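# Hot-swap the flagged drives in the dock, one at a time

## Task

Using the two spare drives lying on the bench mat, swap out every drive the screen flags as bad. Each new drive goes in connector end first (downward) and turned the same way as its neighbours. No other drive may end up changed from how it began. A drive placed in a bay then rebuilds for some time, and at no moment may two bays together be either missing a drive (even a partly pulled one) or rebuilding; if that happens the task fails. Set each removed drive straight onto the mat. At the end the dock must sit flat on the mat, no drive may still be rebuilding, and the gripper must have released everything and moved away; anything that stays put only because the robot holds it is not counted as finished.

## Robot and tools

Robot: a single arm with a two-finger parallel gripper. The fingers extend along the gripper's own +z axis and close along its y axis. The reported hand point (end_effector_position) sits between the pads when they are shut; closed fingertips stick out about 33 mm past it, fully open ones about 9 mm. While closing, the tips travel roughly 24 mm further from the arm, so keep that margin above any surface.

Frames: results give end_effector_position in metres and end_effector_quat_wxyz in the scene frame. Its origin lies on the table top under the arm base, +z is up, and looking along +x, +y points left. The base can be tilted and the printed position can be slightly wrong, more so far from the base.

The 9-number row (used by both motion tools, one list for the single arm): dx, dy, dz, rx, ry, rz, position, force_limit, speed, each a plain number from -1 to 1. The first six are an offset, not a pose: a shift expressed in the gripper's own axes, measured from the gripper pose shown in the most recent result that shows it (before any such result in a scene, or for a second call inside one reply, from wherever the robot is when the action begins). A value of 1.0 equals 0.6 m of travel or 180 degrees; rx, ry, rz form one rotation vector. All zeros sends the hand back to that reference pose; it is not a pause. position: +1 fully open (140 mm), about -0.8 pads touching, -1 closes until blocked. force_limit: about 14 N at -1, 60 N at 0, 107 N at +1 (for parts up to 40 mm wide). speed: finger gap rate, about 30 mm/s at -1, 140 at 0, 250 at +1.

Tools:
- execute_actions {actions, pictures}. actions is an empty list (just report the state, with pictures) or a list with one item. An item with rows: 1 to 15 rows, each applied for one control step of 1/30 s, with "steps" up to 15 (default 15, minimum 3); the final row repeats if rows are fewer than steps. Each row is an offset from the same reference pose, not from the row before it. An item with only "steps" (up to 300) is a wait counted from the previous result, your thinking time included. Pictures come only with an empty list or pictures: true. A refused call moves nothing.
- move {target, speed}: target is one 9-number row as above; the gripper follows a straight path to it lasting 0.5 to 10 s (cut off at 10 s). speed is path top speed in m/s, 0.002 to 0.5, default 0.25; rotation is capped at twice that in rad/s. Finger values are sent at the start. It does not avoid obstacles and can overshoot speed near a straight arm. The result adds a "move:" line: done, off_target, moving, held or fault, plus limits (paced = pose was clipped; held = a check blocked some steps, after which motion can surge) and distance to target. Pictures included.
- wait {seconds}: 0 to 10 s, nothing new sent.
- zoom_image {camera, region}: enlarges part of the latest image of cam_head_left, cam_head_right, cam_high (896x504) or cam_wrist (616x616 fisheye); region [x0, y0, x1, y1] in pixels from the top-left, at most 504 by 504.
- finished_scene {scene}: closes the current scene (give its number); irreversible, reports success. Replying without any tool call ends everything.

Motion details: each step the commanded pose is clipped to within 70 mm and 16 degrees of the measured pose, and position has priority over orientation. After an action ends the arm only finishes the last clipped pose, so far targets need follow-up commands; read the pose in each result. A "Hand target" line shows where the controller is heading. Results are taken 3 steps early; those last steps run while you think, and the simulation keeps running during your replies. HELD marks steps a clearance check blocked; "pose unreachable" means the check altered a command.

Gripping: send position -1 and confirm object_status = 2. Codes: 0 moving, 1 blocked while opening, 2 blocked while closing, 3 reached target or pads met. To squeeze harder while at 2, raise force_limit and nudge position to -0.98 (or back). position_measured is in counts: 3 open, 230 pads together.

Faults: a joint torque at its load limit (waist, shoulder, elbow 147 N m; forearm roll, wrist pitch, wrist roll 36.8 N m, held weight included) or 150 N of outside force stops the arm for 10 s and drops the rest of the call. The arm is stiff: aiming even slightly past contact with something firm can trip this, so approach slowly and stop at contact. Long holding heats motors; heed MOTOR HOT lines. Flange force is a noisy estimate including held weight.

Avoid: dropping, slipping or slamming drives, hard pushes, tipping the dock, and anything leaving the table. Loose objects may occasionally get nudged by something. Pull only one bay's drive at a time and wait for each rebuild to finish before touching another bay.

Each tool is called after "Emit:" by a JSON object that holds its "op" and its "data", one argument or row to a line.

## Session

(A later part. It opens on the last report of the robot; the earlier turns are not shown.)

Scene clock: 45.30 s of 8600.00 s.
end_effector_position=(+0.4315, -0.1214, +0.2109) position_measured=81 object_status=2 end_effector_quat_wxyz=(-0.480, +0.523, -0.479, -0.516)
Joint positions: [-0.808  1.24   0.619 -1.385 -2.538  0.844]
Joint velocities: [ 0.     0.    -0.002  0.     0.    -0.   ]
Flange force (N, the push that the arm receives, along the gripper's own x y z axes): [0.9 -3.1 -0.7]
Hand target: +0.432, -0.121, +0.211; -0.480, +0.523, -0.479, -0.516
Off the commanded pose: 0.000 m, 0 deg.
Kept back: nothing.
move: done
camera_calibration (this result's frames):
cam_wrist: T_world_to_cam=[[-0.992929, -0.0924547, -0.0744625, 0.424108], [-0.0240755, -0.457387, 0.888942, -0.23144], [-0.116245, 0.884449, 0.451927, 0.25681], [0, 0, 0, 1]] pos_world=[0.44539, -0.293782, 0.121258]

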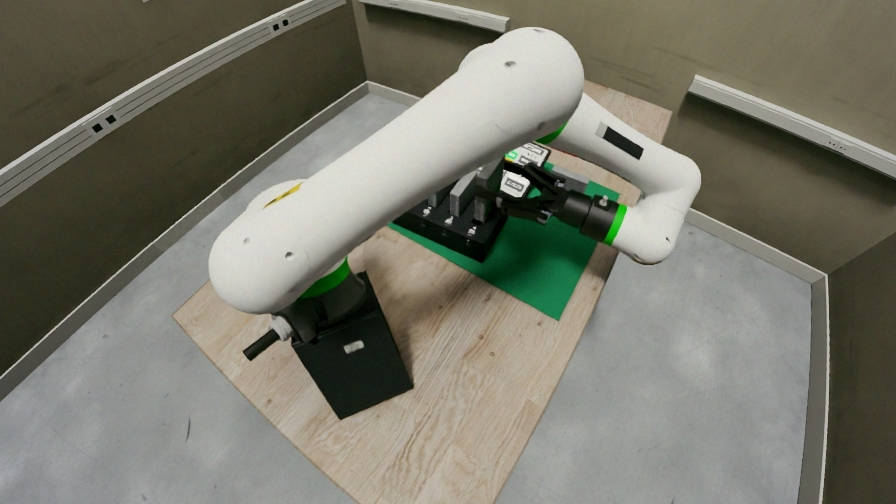

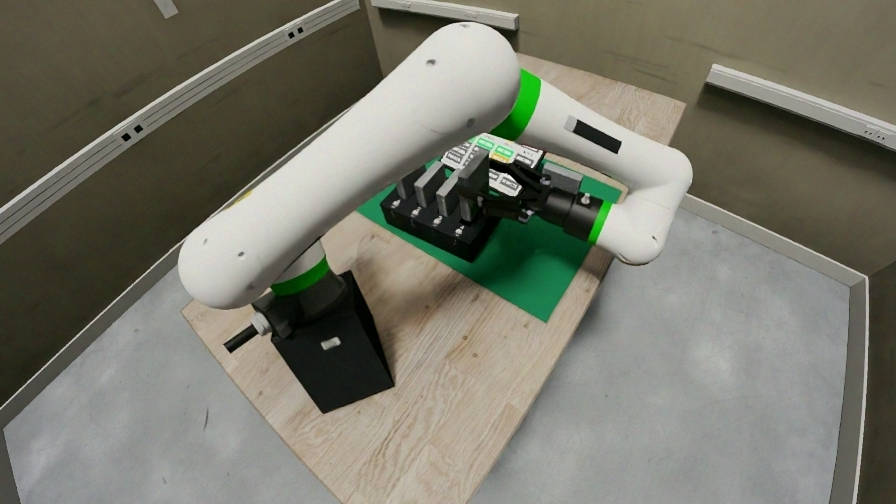

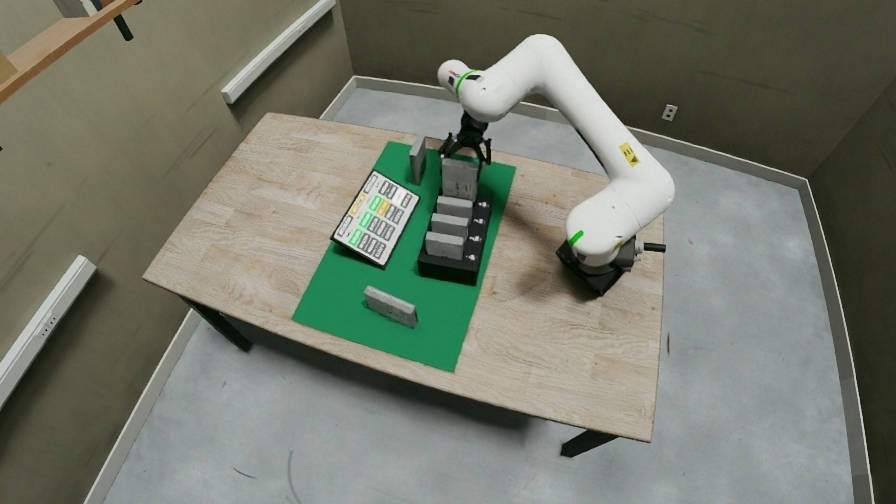

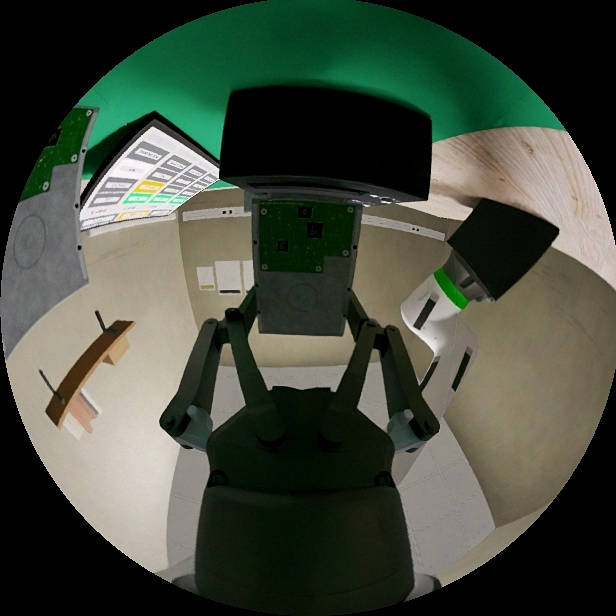

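Looks aligned.

Emit:
{"op": "move", "data": {
  "target": [0.035,0,0,0,0,0,-1,1,-0.3],
  "speed": 0.02
}}

Scene clock: 46.80 s of 8600.00 s.
end_effector_position=(+0.4317, -0.1215, +0.1898) position_measured=81 object_status=2 end_effector_quat_wxyz=(-0.480, +0.523, -0.479, -0.516)
Joint positions: [-0.79   1.273  0.634 -1.372 -2.52   0.872]
Joint velocities: [-0.     0.001  0.    -0.    -0.002 -0.   ]
Flange force (N, the push that the arm receives, along the gripper's own x y z axes): [-1.8 -1.8 13.7]
Hand target: +0.432, -0.121, +0.190; -0.480, +0.523, -0.479, -0.516
Off the commanded pose: 0.000 m, 0 deg.
Kept back: nothing.
move: done
camera_calibration (this result's frames):
cam_wrist: T_world_to_cam=[[-0.992922, -0.0925089, -0.0744904, 0.422687], [-0.0240801, -0.457353, 0.888959, -0.212802], [-0.116305, 0.88446, 0.451889, 0.266431], [0, 0, 0, 1]] pos_world=[0.445558, -0.293871, 0.100261]

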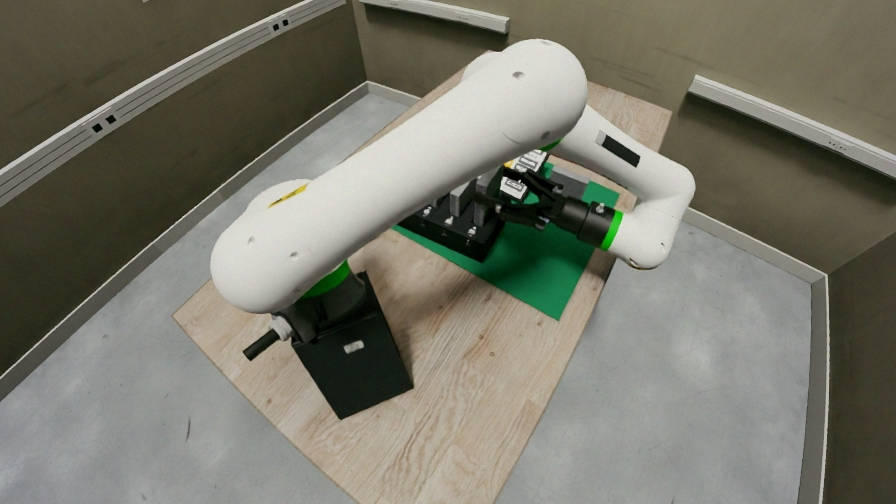

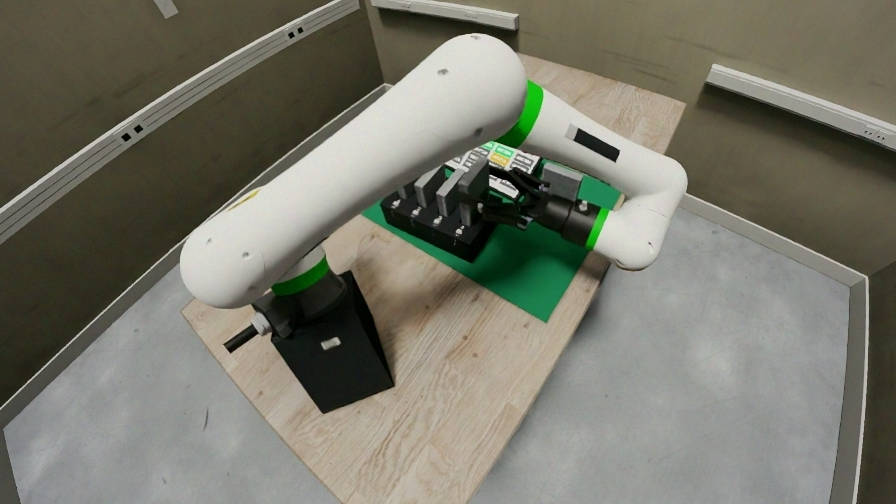

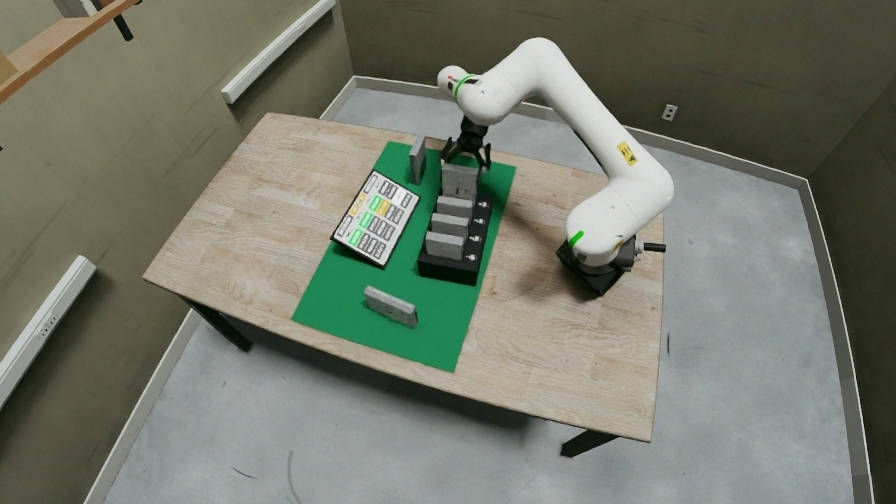

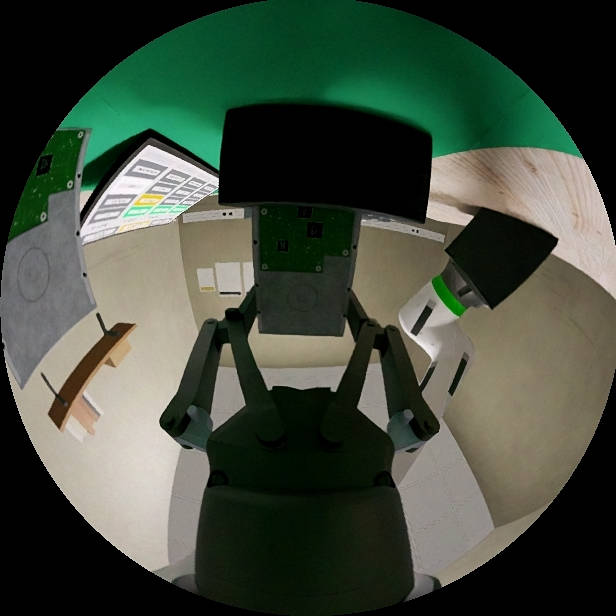

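Emit:
{"op": "execute_actions", "data": {
  "actions": [
    {"rows":[[0,0,0.003,0,0,0,-1,1,-0.3]],"steps":8}
  ]
}}

Emit:
{"op": "move", "data": {
  "target": [0.085,0,0,0,0,0,-1,1,-0.3],
  "speed": 0.03
}}

Emit:
{"op": "execute_actions", "data": {
  "actions": [
    {"rows":[[0.007,0,0,0,0,0,-1,1,-0.3]]}
  ]
}}

Emit:
{"op": "execute_actions", "data": {
  "actions": [
    {"rows":[[0.007,0,0,0,0,0,-1,1,-0.3]]}
  ]
}}

Scene clock: 47.07 s of 8600.00 s.
end_effector_position=(+0.4315, -0.1198, +0.1898) position_measured=81 object_status=2 end_effector_quat_wxyz=(-0.480, +0.523, -0.479, -0.516)
Joint positions: [-0.788  1.27   0.628 -1.369 -2.518  0.876]
Joint velocities: [ 0.001 -0.002 -0.007  0.    -0.001  0.003]
Flange force (N, the push that the arm receives, along the gripper's own x y z axes): [2.1 -0.8 3.1]
Steps of this call (steps 1 to 3: nothing new was sent; steps 4 to 8: the first 5 steps of this action). Readings (end_effector_position | what the end effector reports):
4: (+0.4317, -0.1215, +0.1898) | position_measured=81 object_status=2
5: (+0.4317, -0.1209, +0.1898) | position_measured=81 object_status=2
7: (+0.4316, -0.1198, +0.1898) | position_measured=81 object_status=2
8: the state above

Scene clock: 49.27 s of 8600.00 s.
end_effector_position=(+0.4319, -0.1199, +0.1388) position_measured=81 object_status=2 end_effector_quat_wxyz=(-0.480, +0.523, -0.479, -0.516)
Joint positions: [-0.746  1.356  0.674 -1.351 -2.478  0.931]
Joint velocities: [ 0.    -0.001 -0.    -0.    -0.    -0.001]
Flange force (N, the push that the arm receives, along the gripper's own x y z axes): [0.7 -1.6 3.0]
Hand target: +0.432, -0.120, +0.139; -0.480, +0.523, -0.479, -0.516
Off your previous action's commanded pose: 0.000 m, 0 deg at its last step (step 3 of this call).
Off the commanded pose: 0.000 m, 0 deg.
Kept back: nothing.
move: done
camera_calibration (this result's frames):
cam_wrist: T_world_to_cam=[[-0.99291, -0.0925976, -0.0745288, 0.419262], [-0.0240814, -0.457297, 0.888988, -0.166698], [-0.1164, 0.88448, 0.451825, 0.288171], [0, 0, 0, 1]] pos_world=[0.445818, -0.292289, 0.0492371]

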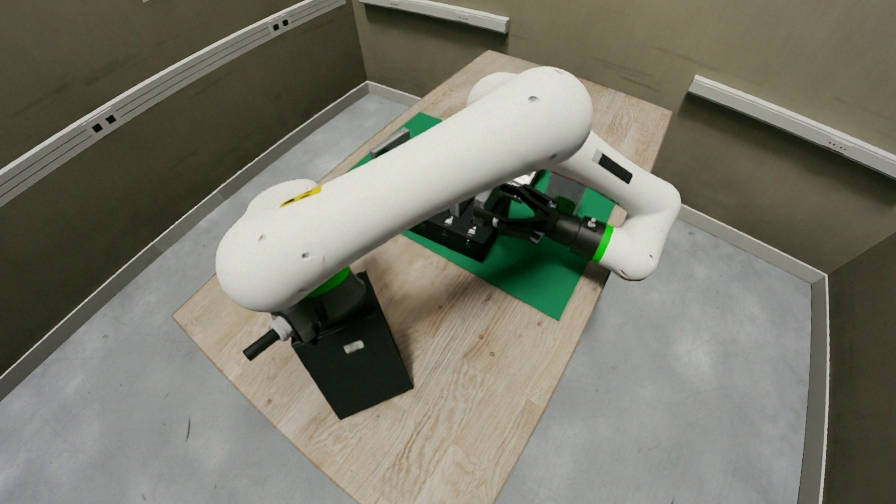

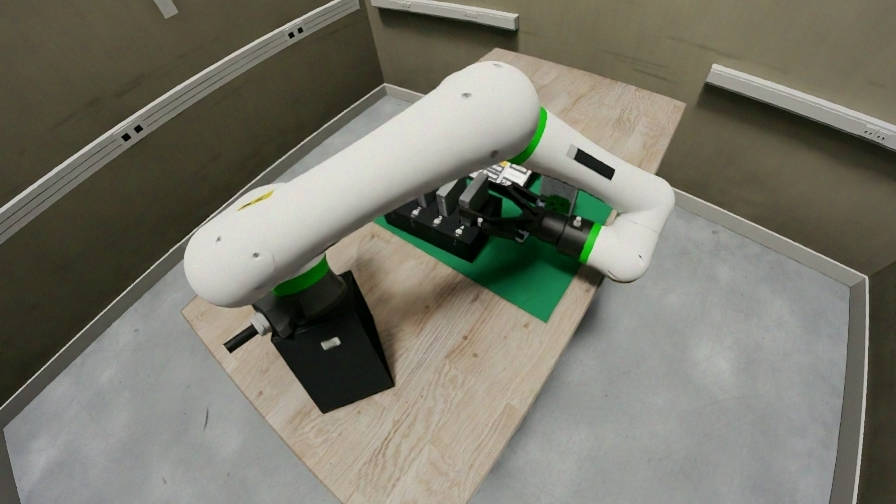

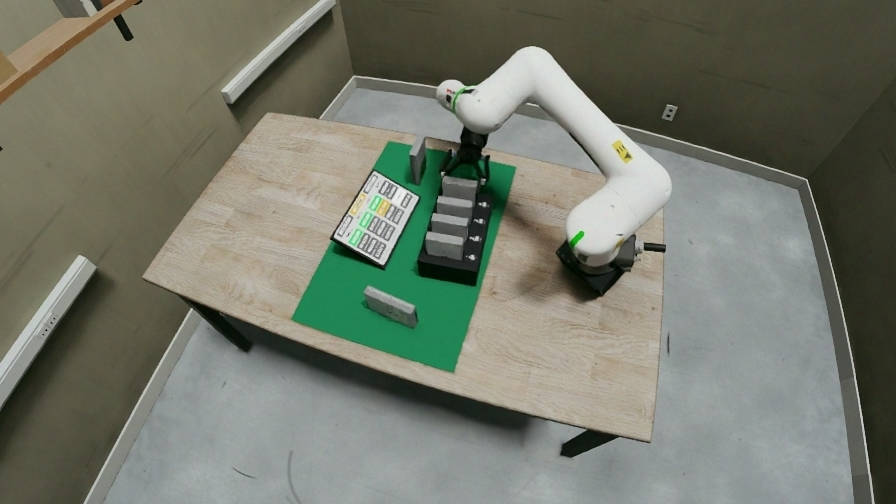

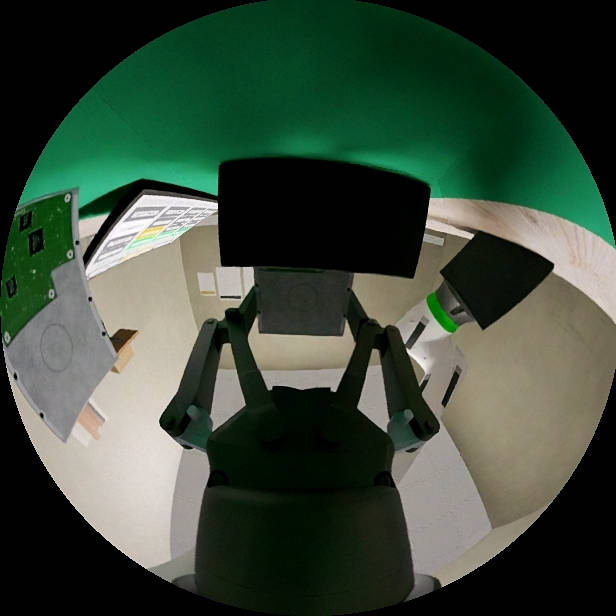

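Scene clock: 49.67 s of 8600.00 s.
end_effector_position=(+0.4319, -0.1199, +0.1346) position_measured=81 object_status=2 end_effector_quat_wxyz=(-0.480, +0.523, -0.479, -0.516)
Joint positions: [-0.743  1.364  0.678 -1.351 -2.475  0.934]
Joint velocities: [-0.001  0.001 -0.    -0.    -0.001  0.   ]
Flange force (N, the push that the arm receives, along the gripper's own x y z axes): [-9.2 0.0 7.6]
Steps of this call (steps 1 to 12: the first 12 steps of this action). Readings (end_effector_position | what the end effector reports):
1: (+0.4319, -0.1199, +0.1387) | position_measured=81 object_status=2
2: (+0.4320, -0.1199, +0.1375) | position_measured=81 object_status=2
4: (+0.4319, -0.1198, +0.1347) | position_measured=81 object_status=2
8: (+0.4319, -0.1199, +0.1347) | position_measured=81 object_status=2
12: the state above

Scene clock: 50.17 s of 8600.00 s.
end_effector_position=(+0.4320, -0.1199, +0.1304) position_measured=81 object_status=2 end_effector_quat_wxyz=(-0.480, +0.523, -0.479, -0.516)
Joint positions: [-0.74   1.371  0.683 -1.35  -2.472  0.938]
Joint velocities: [-0.    -0.     0.001  0.    -0.001  0.   ]
Flange force (N, the push that the arm receives, along the gripper's own x y z axes): [-14.1 -0.7 3.8]
Off your previous action's commanded pose: 0.000 m, 0 deg at its last step (step 3 of this call).
Steps of this call (steps 1 to 3: the last 3 steps of your previous action; steps 4 to 15: the first 12 steps of this action, its rows measured from where the robot was after step 3). Readings (end_effector_position | what the end effector reports):
3: (+0.4319, -0.1199, +0.1346) | position_measured=81 object_status=2
4: (+0.4320, -0.1199, +0.1345) | position_measured=81 object_status=2
5: (+0.4320, -0.1200, +0.1333) | position_measured=81 object_status=2
7: (+0.4319, -0.1199, +0.1305) | position_measured=81 object_status=2
11: (+0.4320, -0.1199, +0.1304) | position_measured=81 object_status=2
15: the state above

Emit:
{"op": "move", "data": {
  "target": [0.005,0,0,0,0,0,-1,1,-0.3],
  "speed": 0.01
}}

Scene clock: 51.10 s of 8600.00 s.
end_effector_position=(+0.4320, -0.1199, +0.1274) position_measured=81 object_status=2 end_effector_quat_wxyz=(-0.480, +0.523, -0.479, -0.516)
Joint positions: [-0.738  1.376  0.686 -1.35  -2.47   0.94 ]
Joint velocities: [ 0.001  0.    -0.    -0.    -0.001 -0.001]
Flange force (N, the push that the arm receives, along the gripper's own x y z axes): [-15.7 -0.8 3.7]
Hand target: +0.432, -0.120, +0.127; -0.480, +0.523, -0.479, -0.516
Off your previous action's commanded pose: 0.000 m, 0 deg at its last step (step 3 of this call).
Off the commanded pose: 0.000 m, 0 deg.
Kept back: nothing.
move: done
camera_calibration (this result's frames):
cam_wrist: T_world_to_cam=[[-0.992908, -0.0926272, -0.0745281, 0.418488], [-0.0240705, -0.457272, 0.889001, -0.156594], [-0.116425, 0.88449, 0.451799, 0.29339], [0, 0, 0, 1]] pos_world=[0.445909, -0.292343, 0.0378483]

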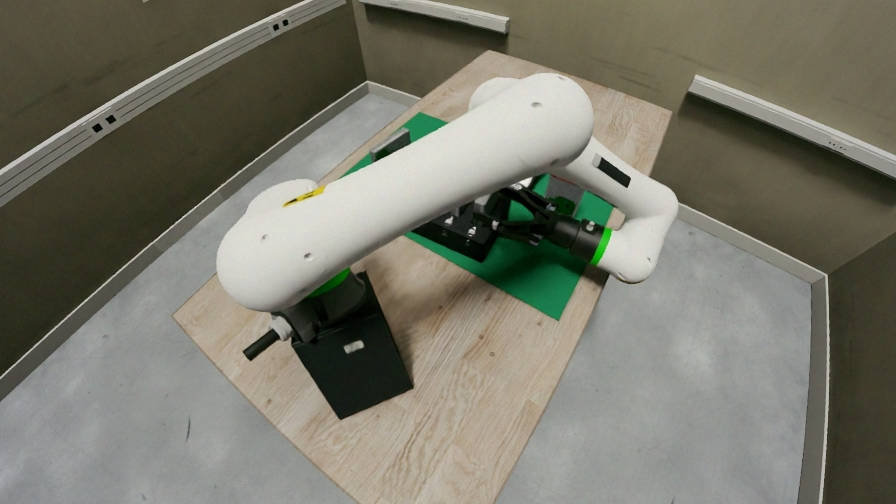

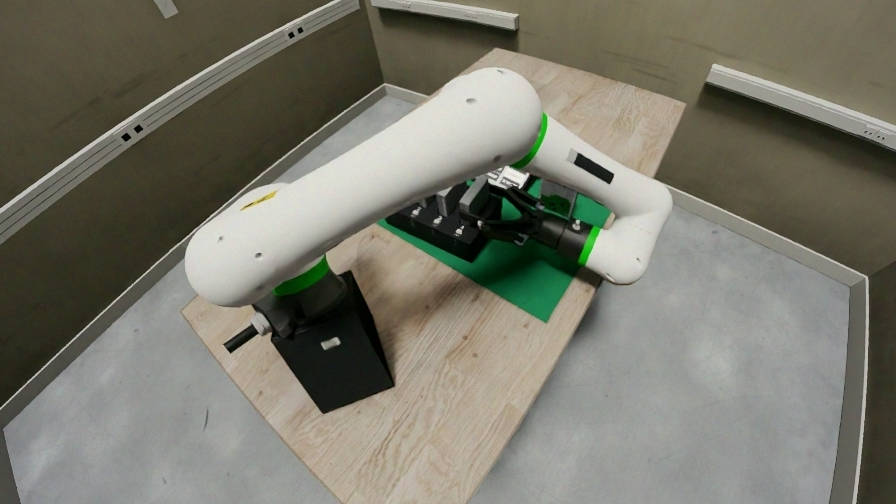

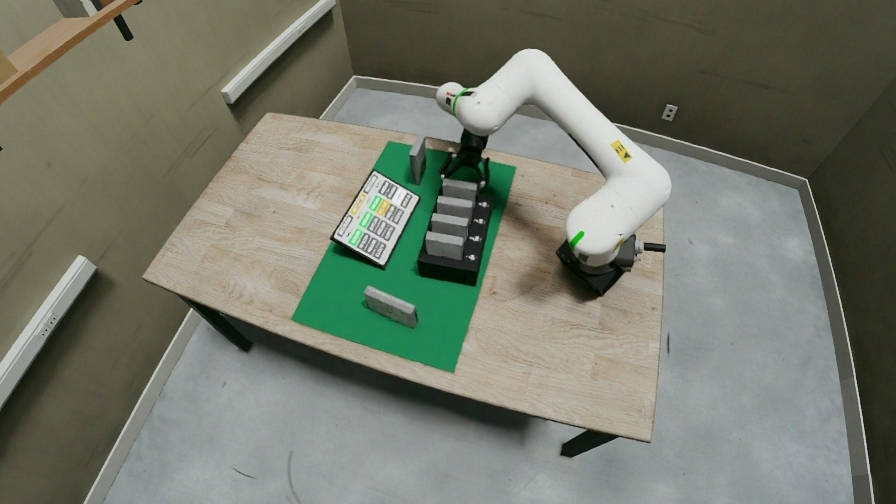

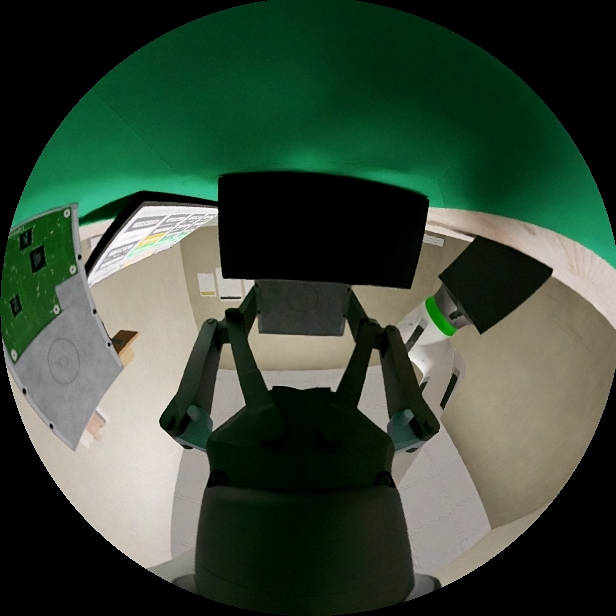

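Emit:
{"op": "move", "data": {
  "target": [0.004,0,0,0,0,0,-1,1,-0.3],
  "speed": 0.01
}}

Scene clock: 52.03 s of 8600.00 s.
end_effector_position=(+0.4320, -0.1200, +0.1250) position_measured=81 object_status=2 end_effector_quat_wxyz=(-0.480, +0.523, -0.479, -0.516)
Joint positions: [-0.736  1.381  0.689 -1.349 -2.468  0.942]
Joint velocities: [-0.     0.    -0.    -0.     0.    -0.001]
Flange force (N, the push that the arm receives, along the gripper's own x y z axes): [-15.0 -1.9 3.2]
Hand target: +0.432, -0.120, +0.125; -0.480, +0.523, -0.479, -0.516
Off the commanded pose: 0.000 m, 0 deg.
Kept back: nothing.
move: done
camera_calibration (this result's frames):
cam_wrist: T_world_to_cam=[[-0.992907, -0.0926314, -0.0745307, 0.418327], [-0.0240713, -0.457269, 0.889003, -0.154466], [-0.11643, 0.884491, 0.451796, 0.294487], [0, 0, 0, 1]] pos_world=[0.445929, -0.292353, 0.0354507]

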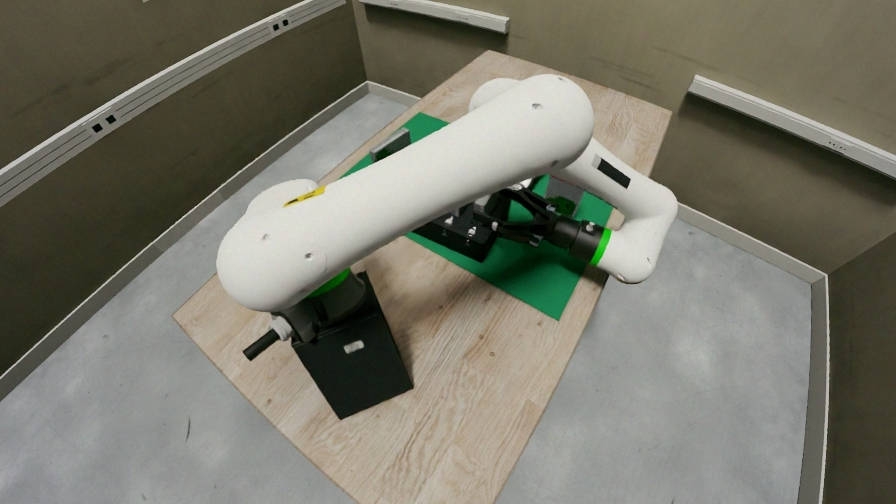

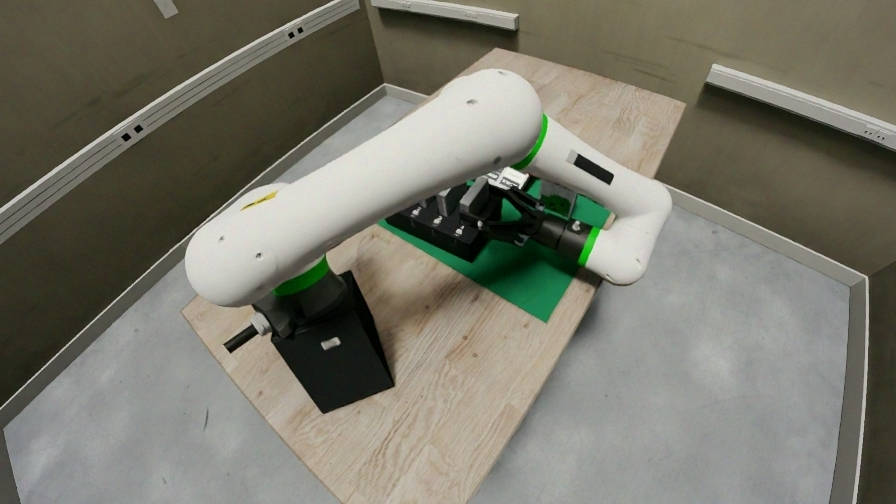

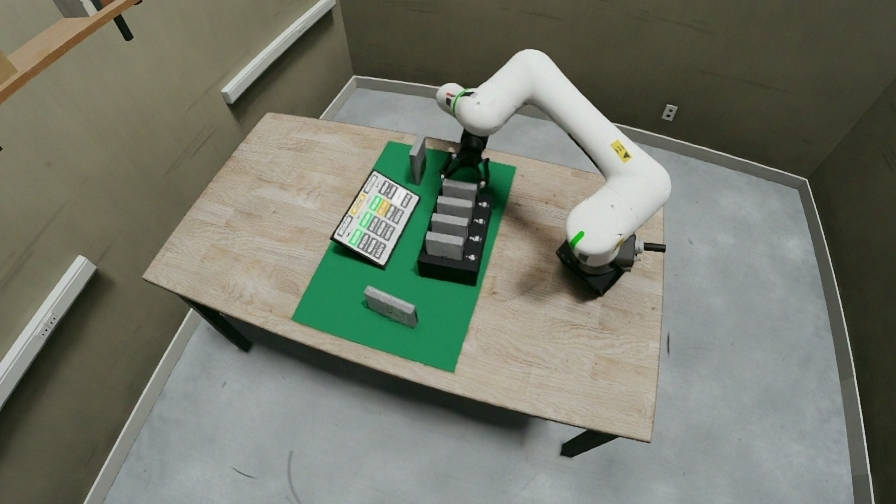

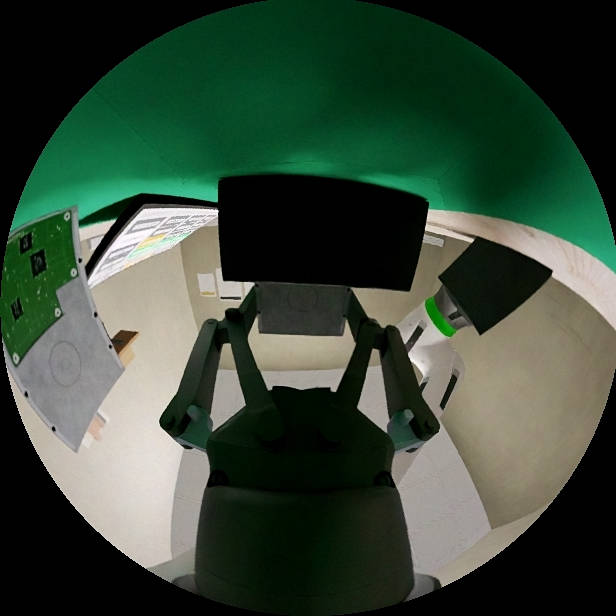

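Emit:
{"op": "move", "data": {
  "target": [0.003,0,0,0,0,0,-1,1,-0.3],
  "speed": 0.01
}}

Scene clock: 52.97 s of 8600.00 s.
end_effector_position=(+0.4320, -0.1200, +0.1232) position_measured=81 object_status=2 end_effector_quat_wxyz=(-0.480, +0.523, -0.479, -0.516)
Joint positions: [-0.734  1.384  0.691 -1.349 -2.467  0.943]
Joint velocities: [-0.    -0.001 -0.002  0.     0.001  0.002]
Flange force (N, the push that the arm receives, along the gripper's own x y z axes): [2.7 2.9 7.2]
Hand target: +0.432, -0.120, +0.123; -0.480, +0.523, -0.479, -0.516
Off the commanded pose: 0.000 m, 0 deg.
Kept back: nothing.
move: done
camera_calibration (this result's frames):
cam_wrist: T_world_to_cam=[[-0.992907, -0.0926718, -0.0744858, 0.418178], [-0.024013, -0.457266, 0.889006, -0.152908], [-0.116446, 0.884488, 0.451798, 0.295315], [0, 0, 0, 1]] pos_world=[0.445928, -0.292369, 0.0336618]

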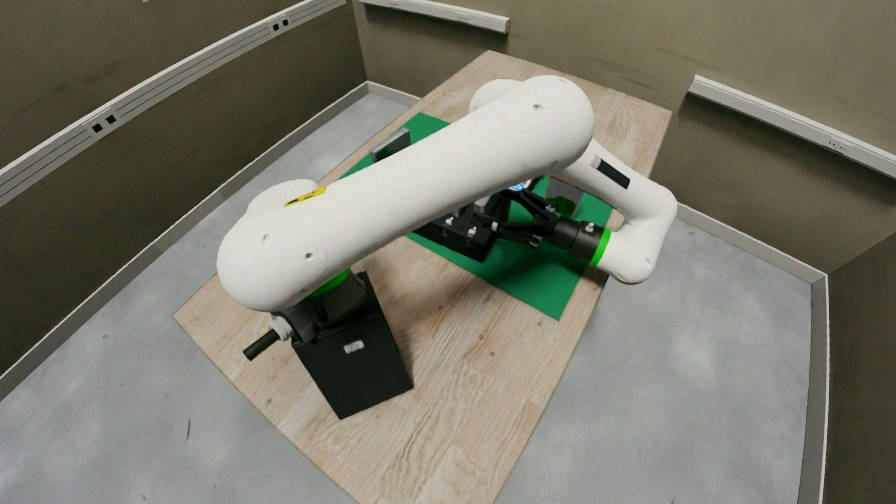

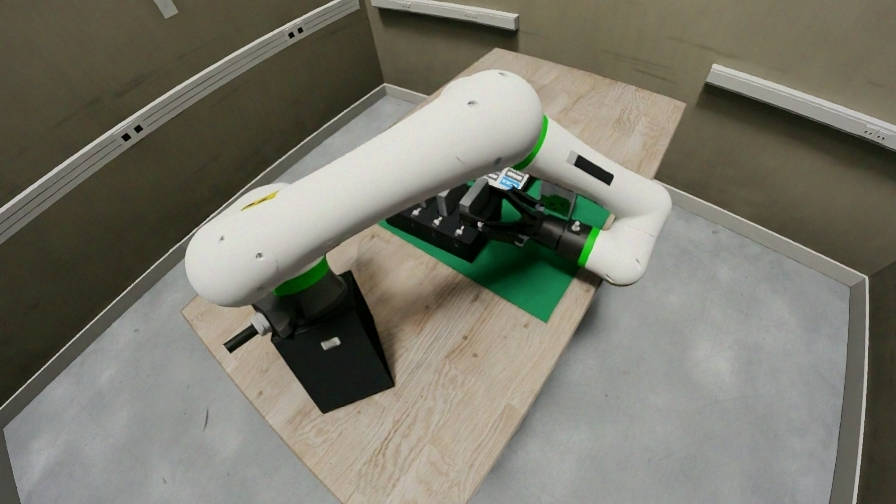

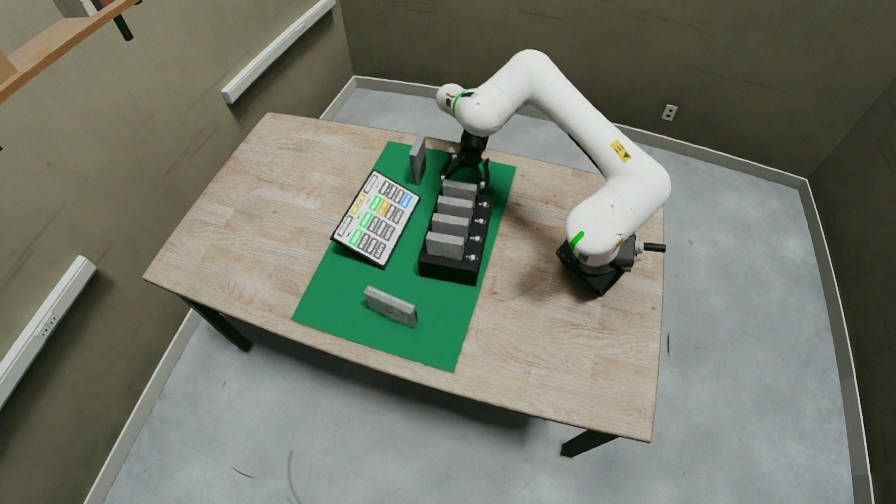

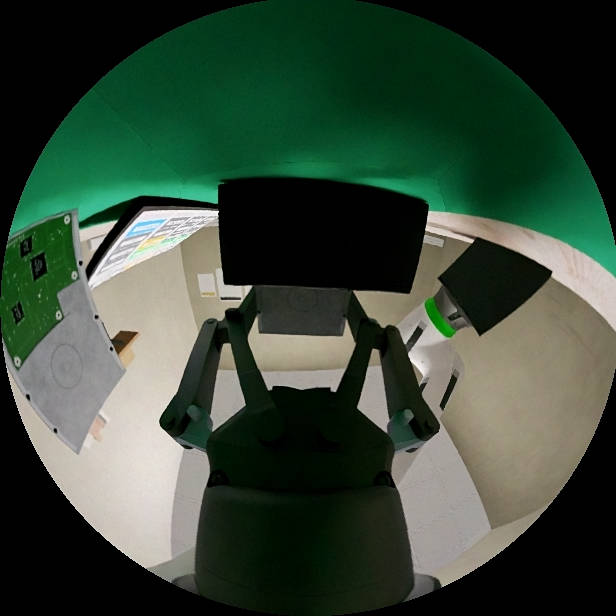

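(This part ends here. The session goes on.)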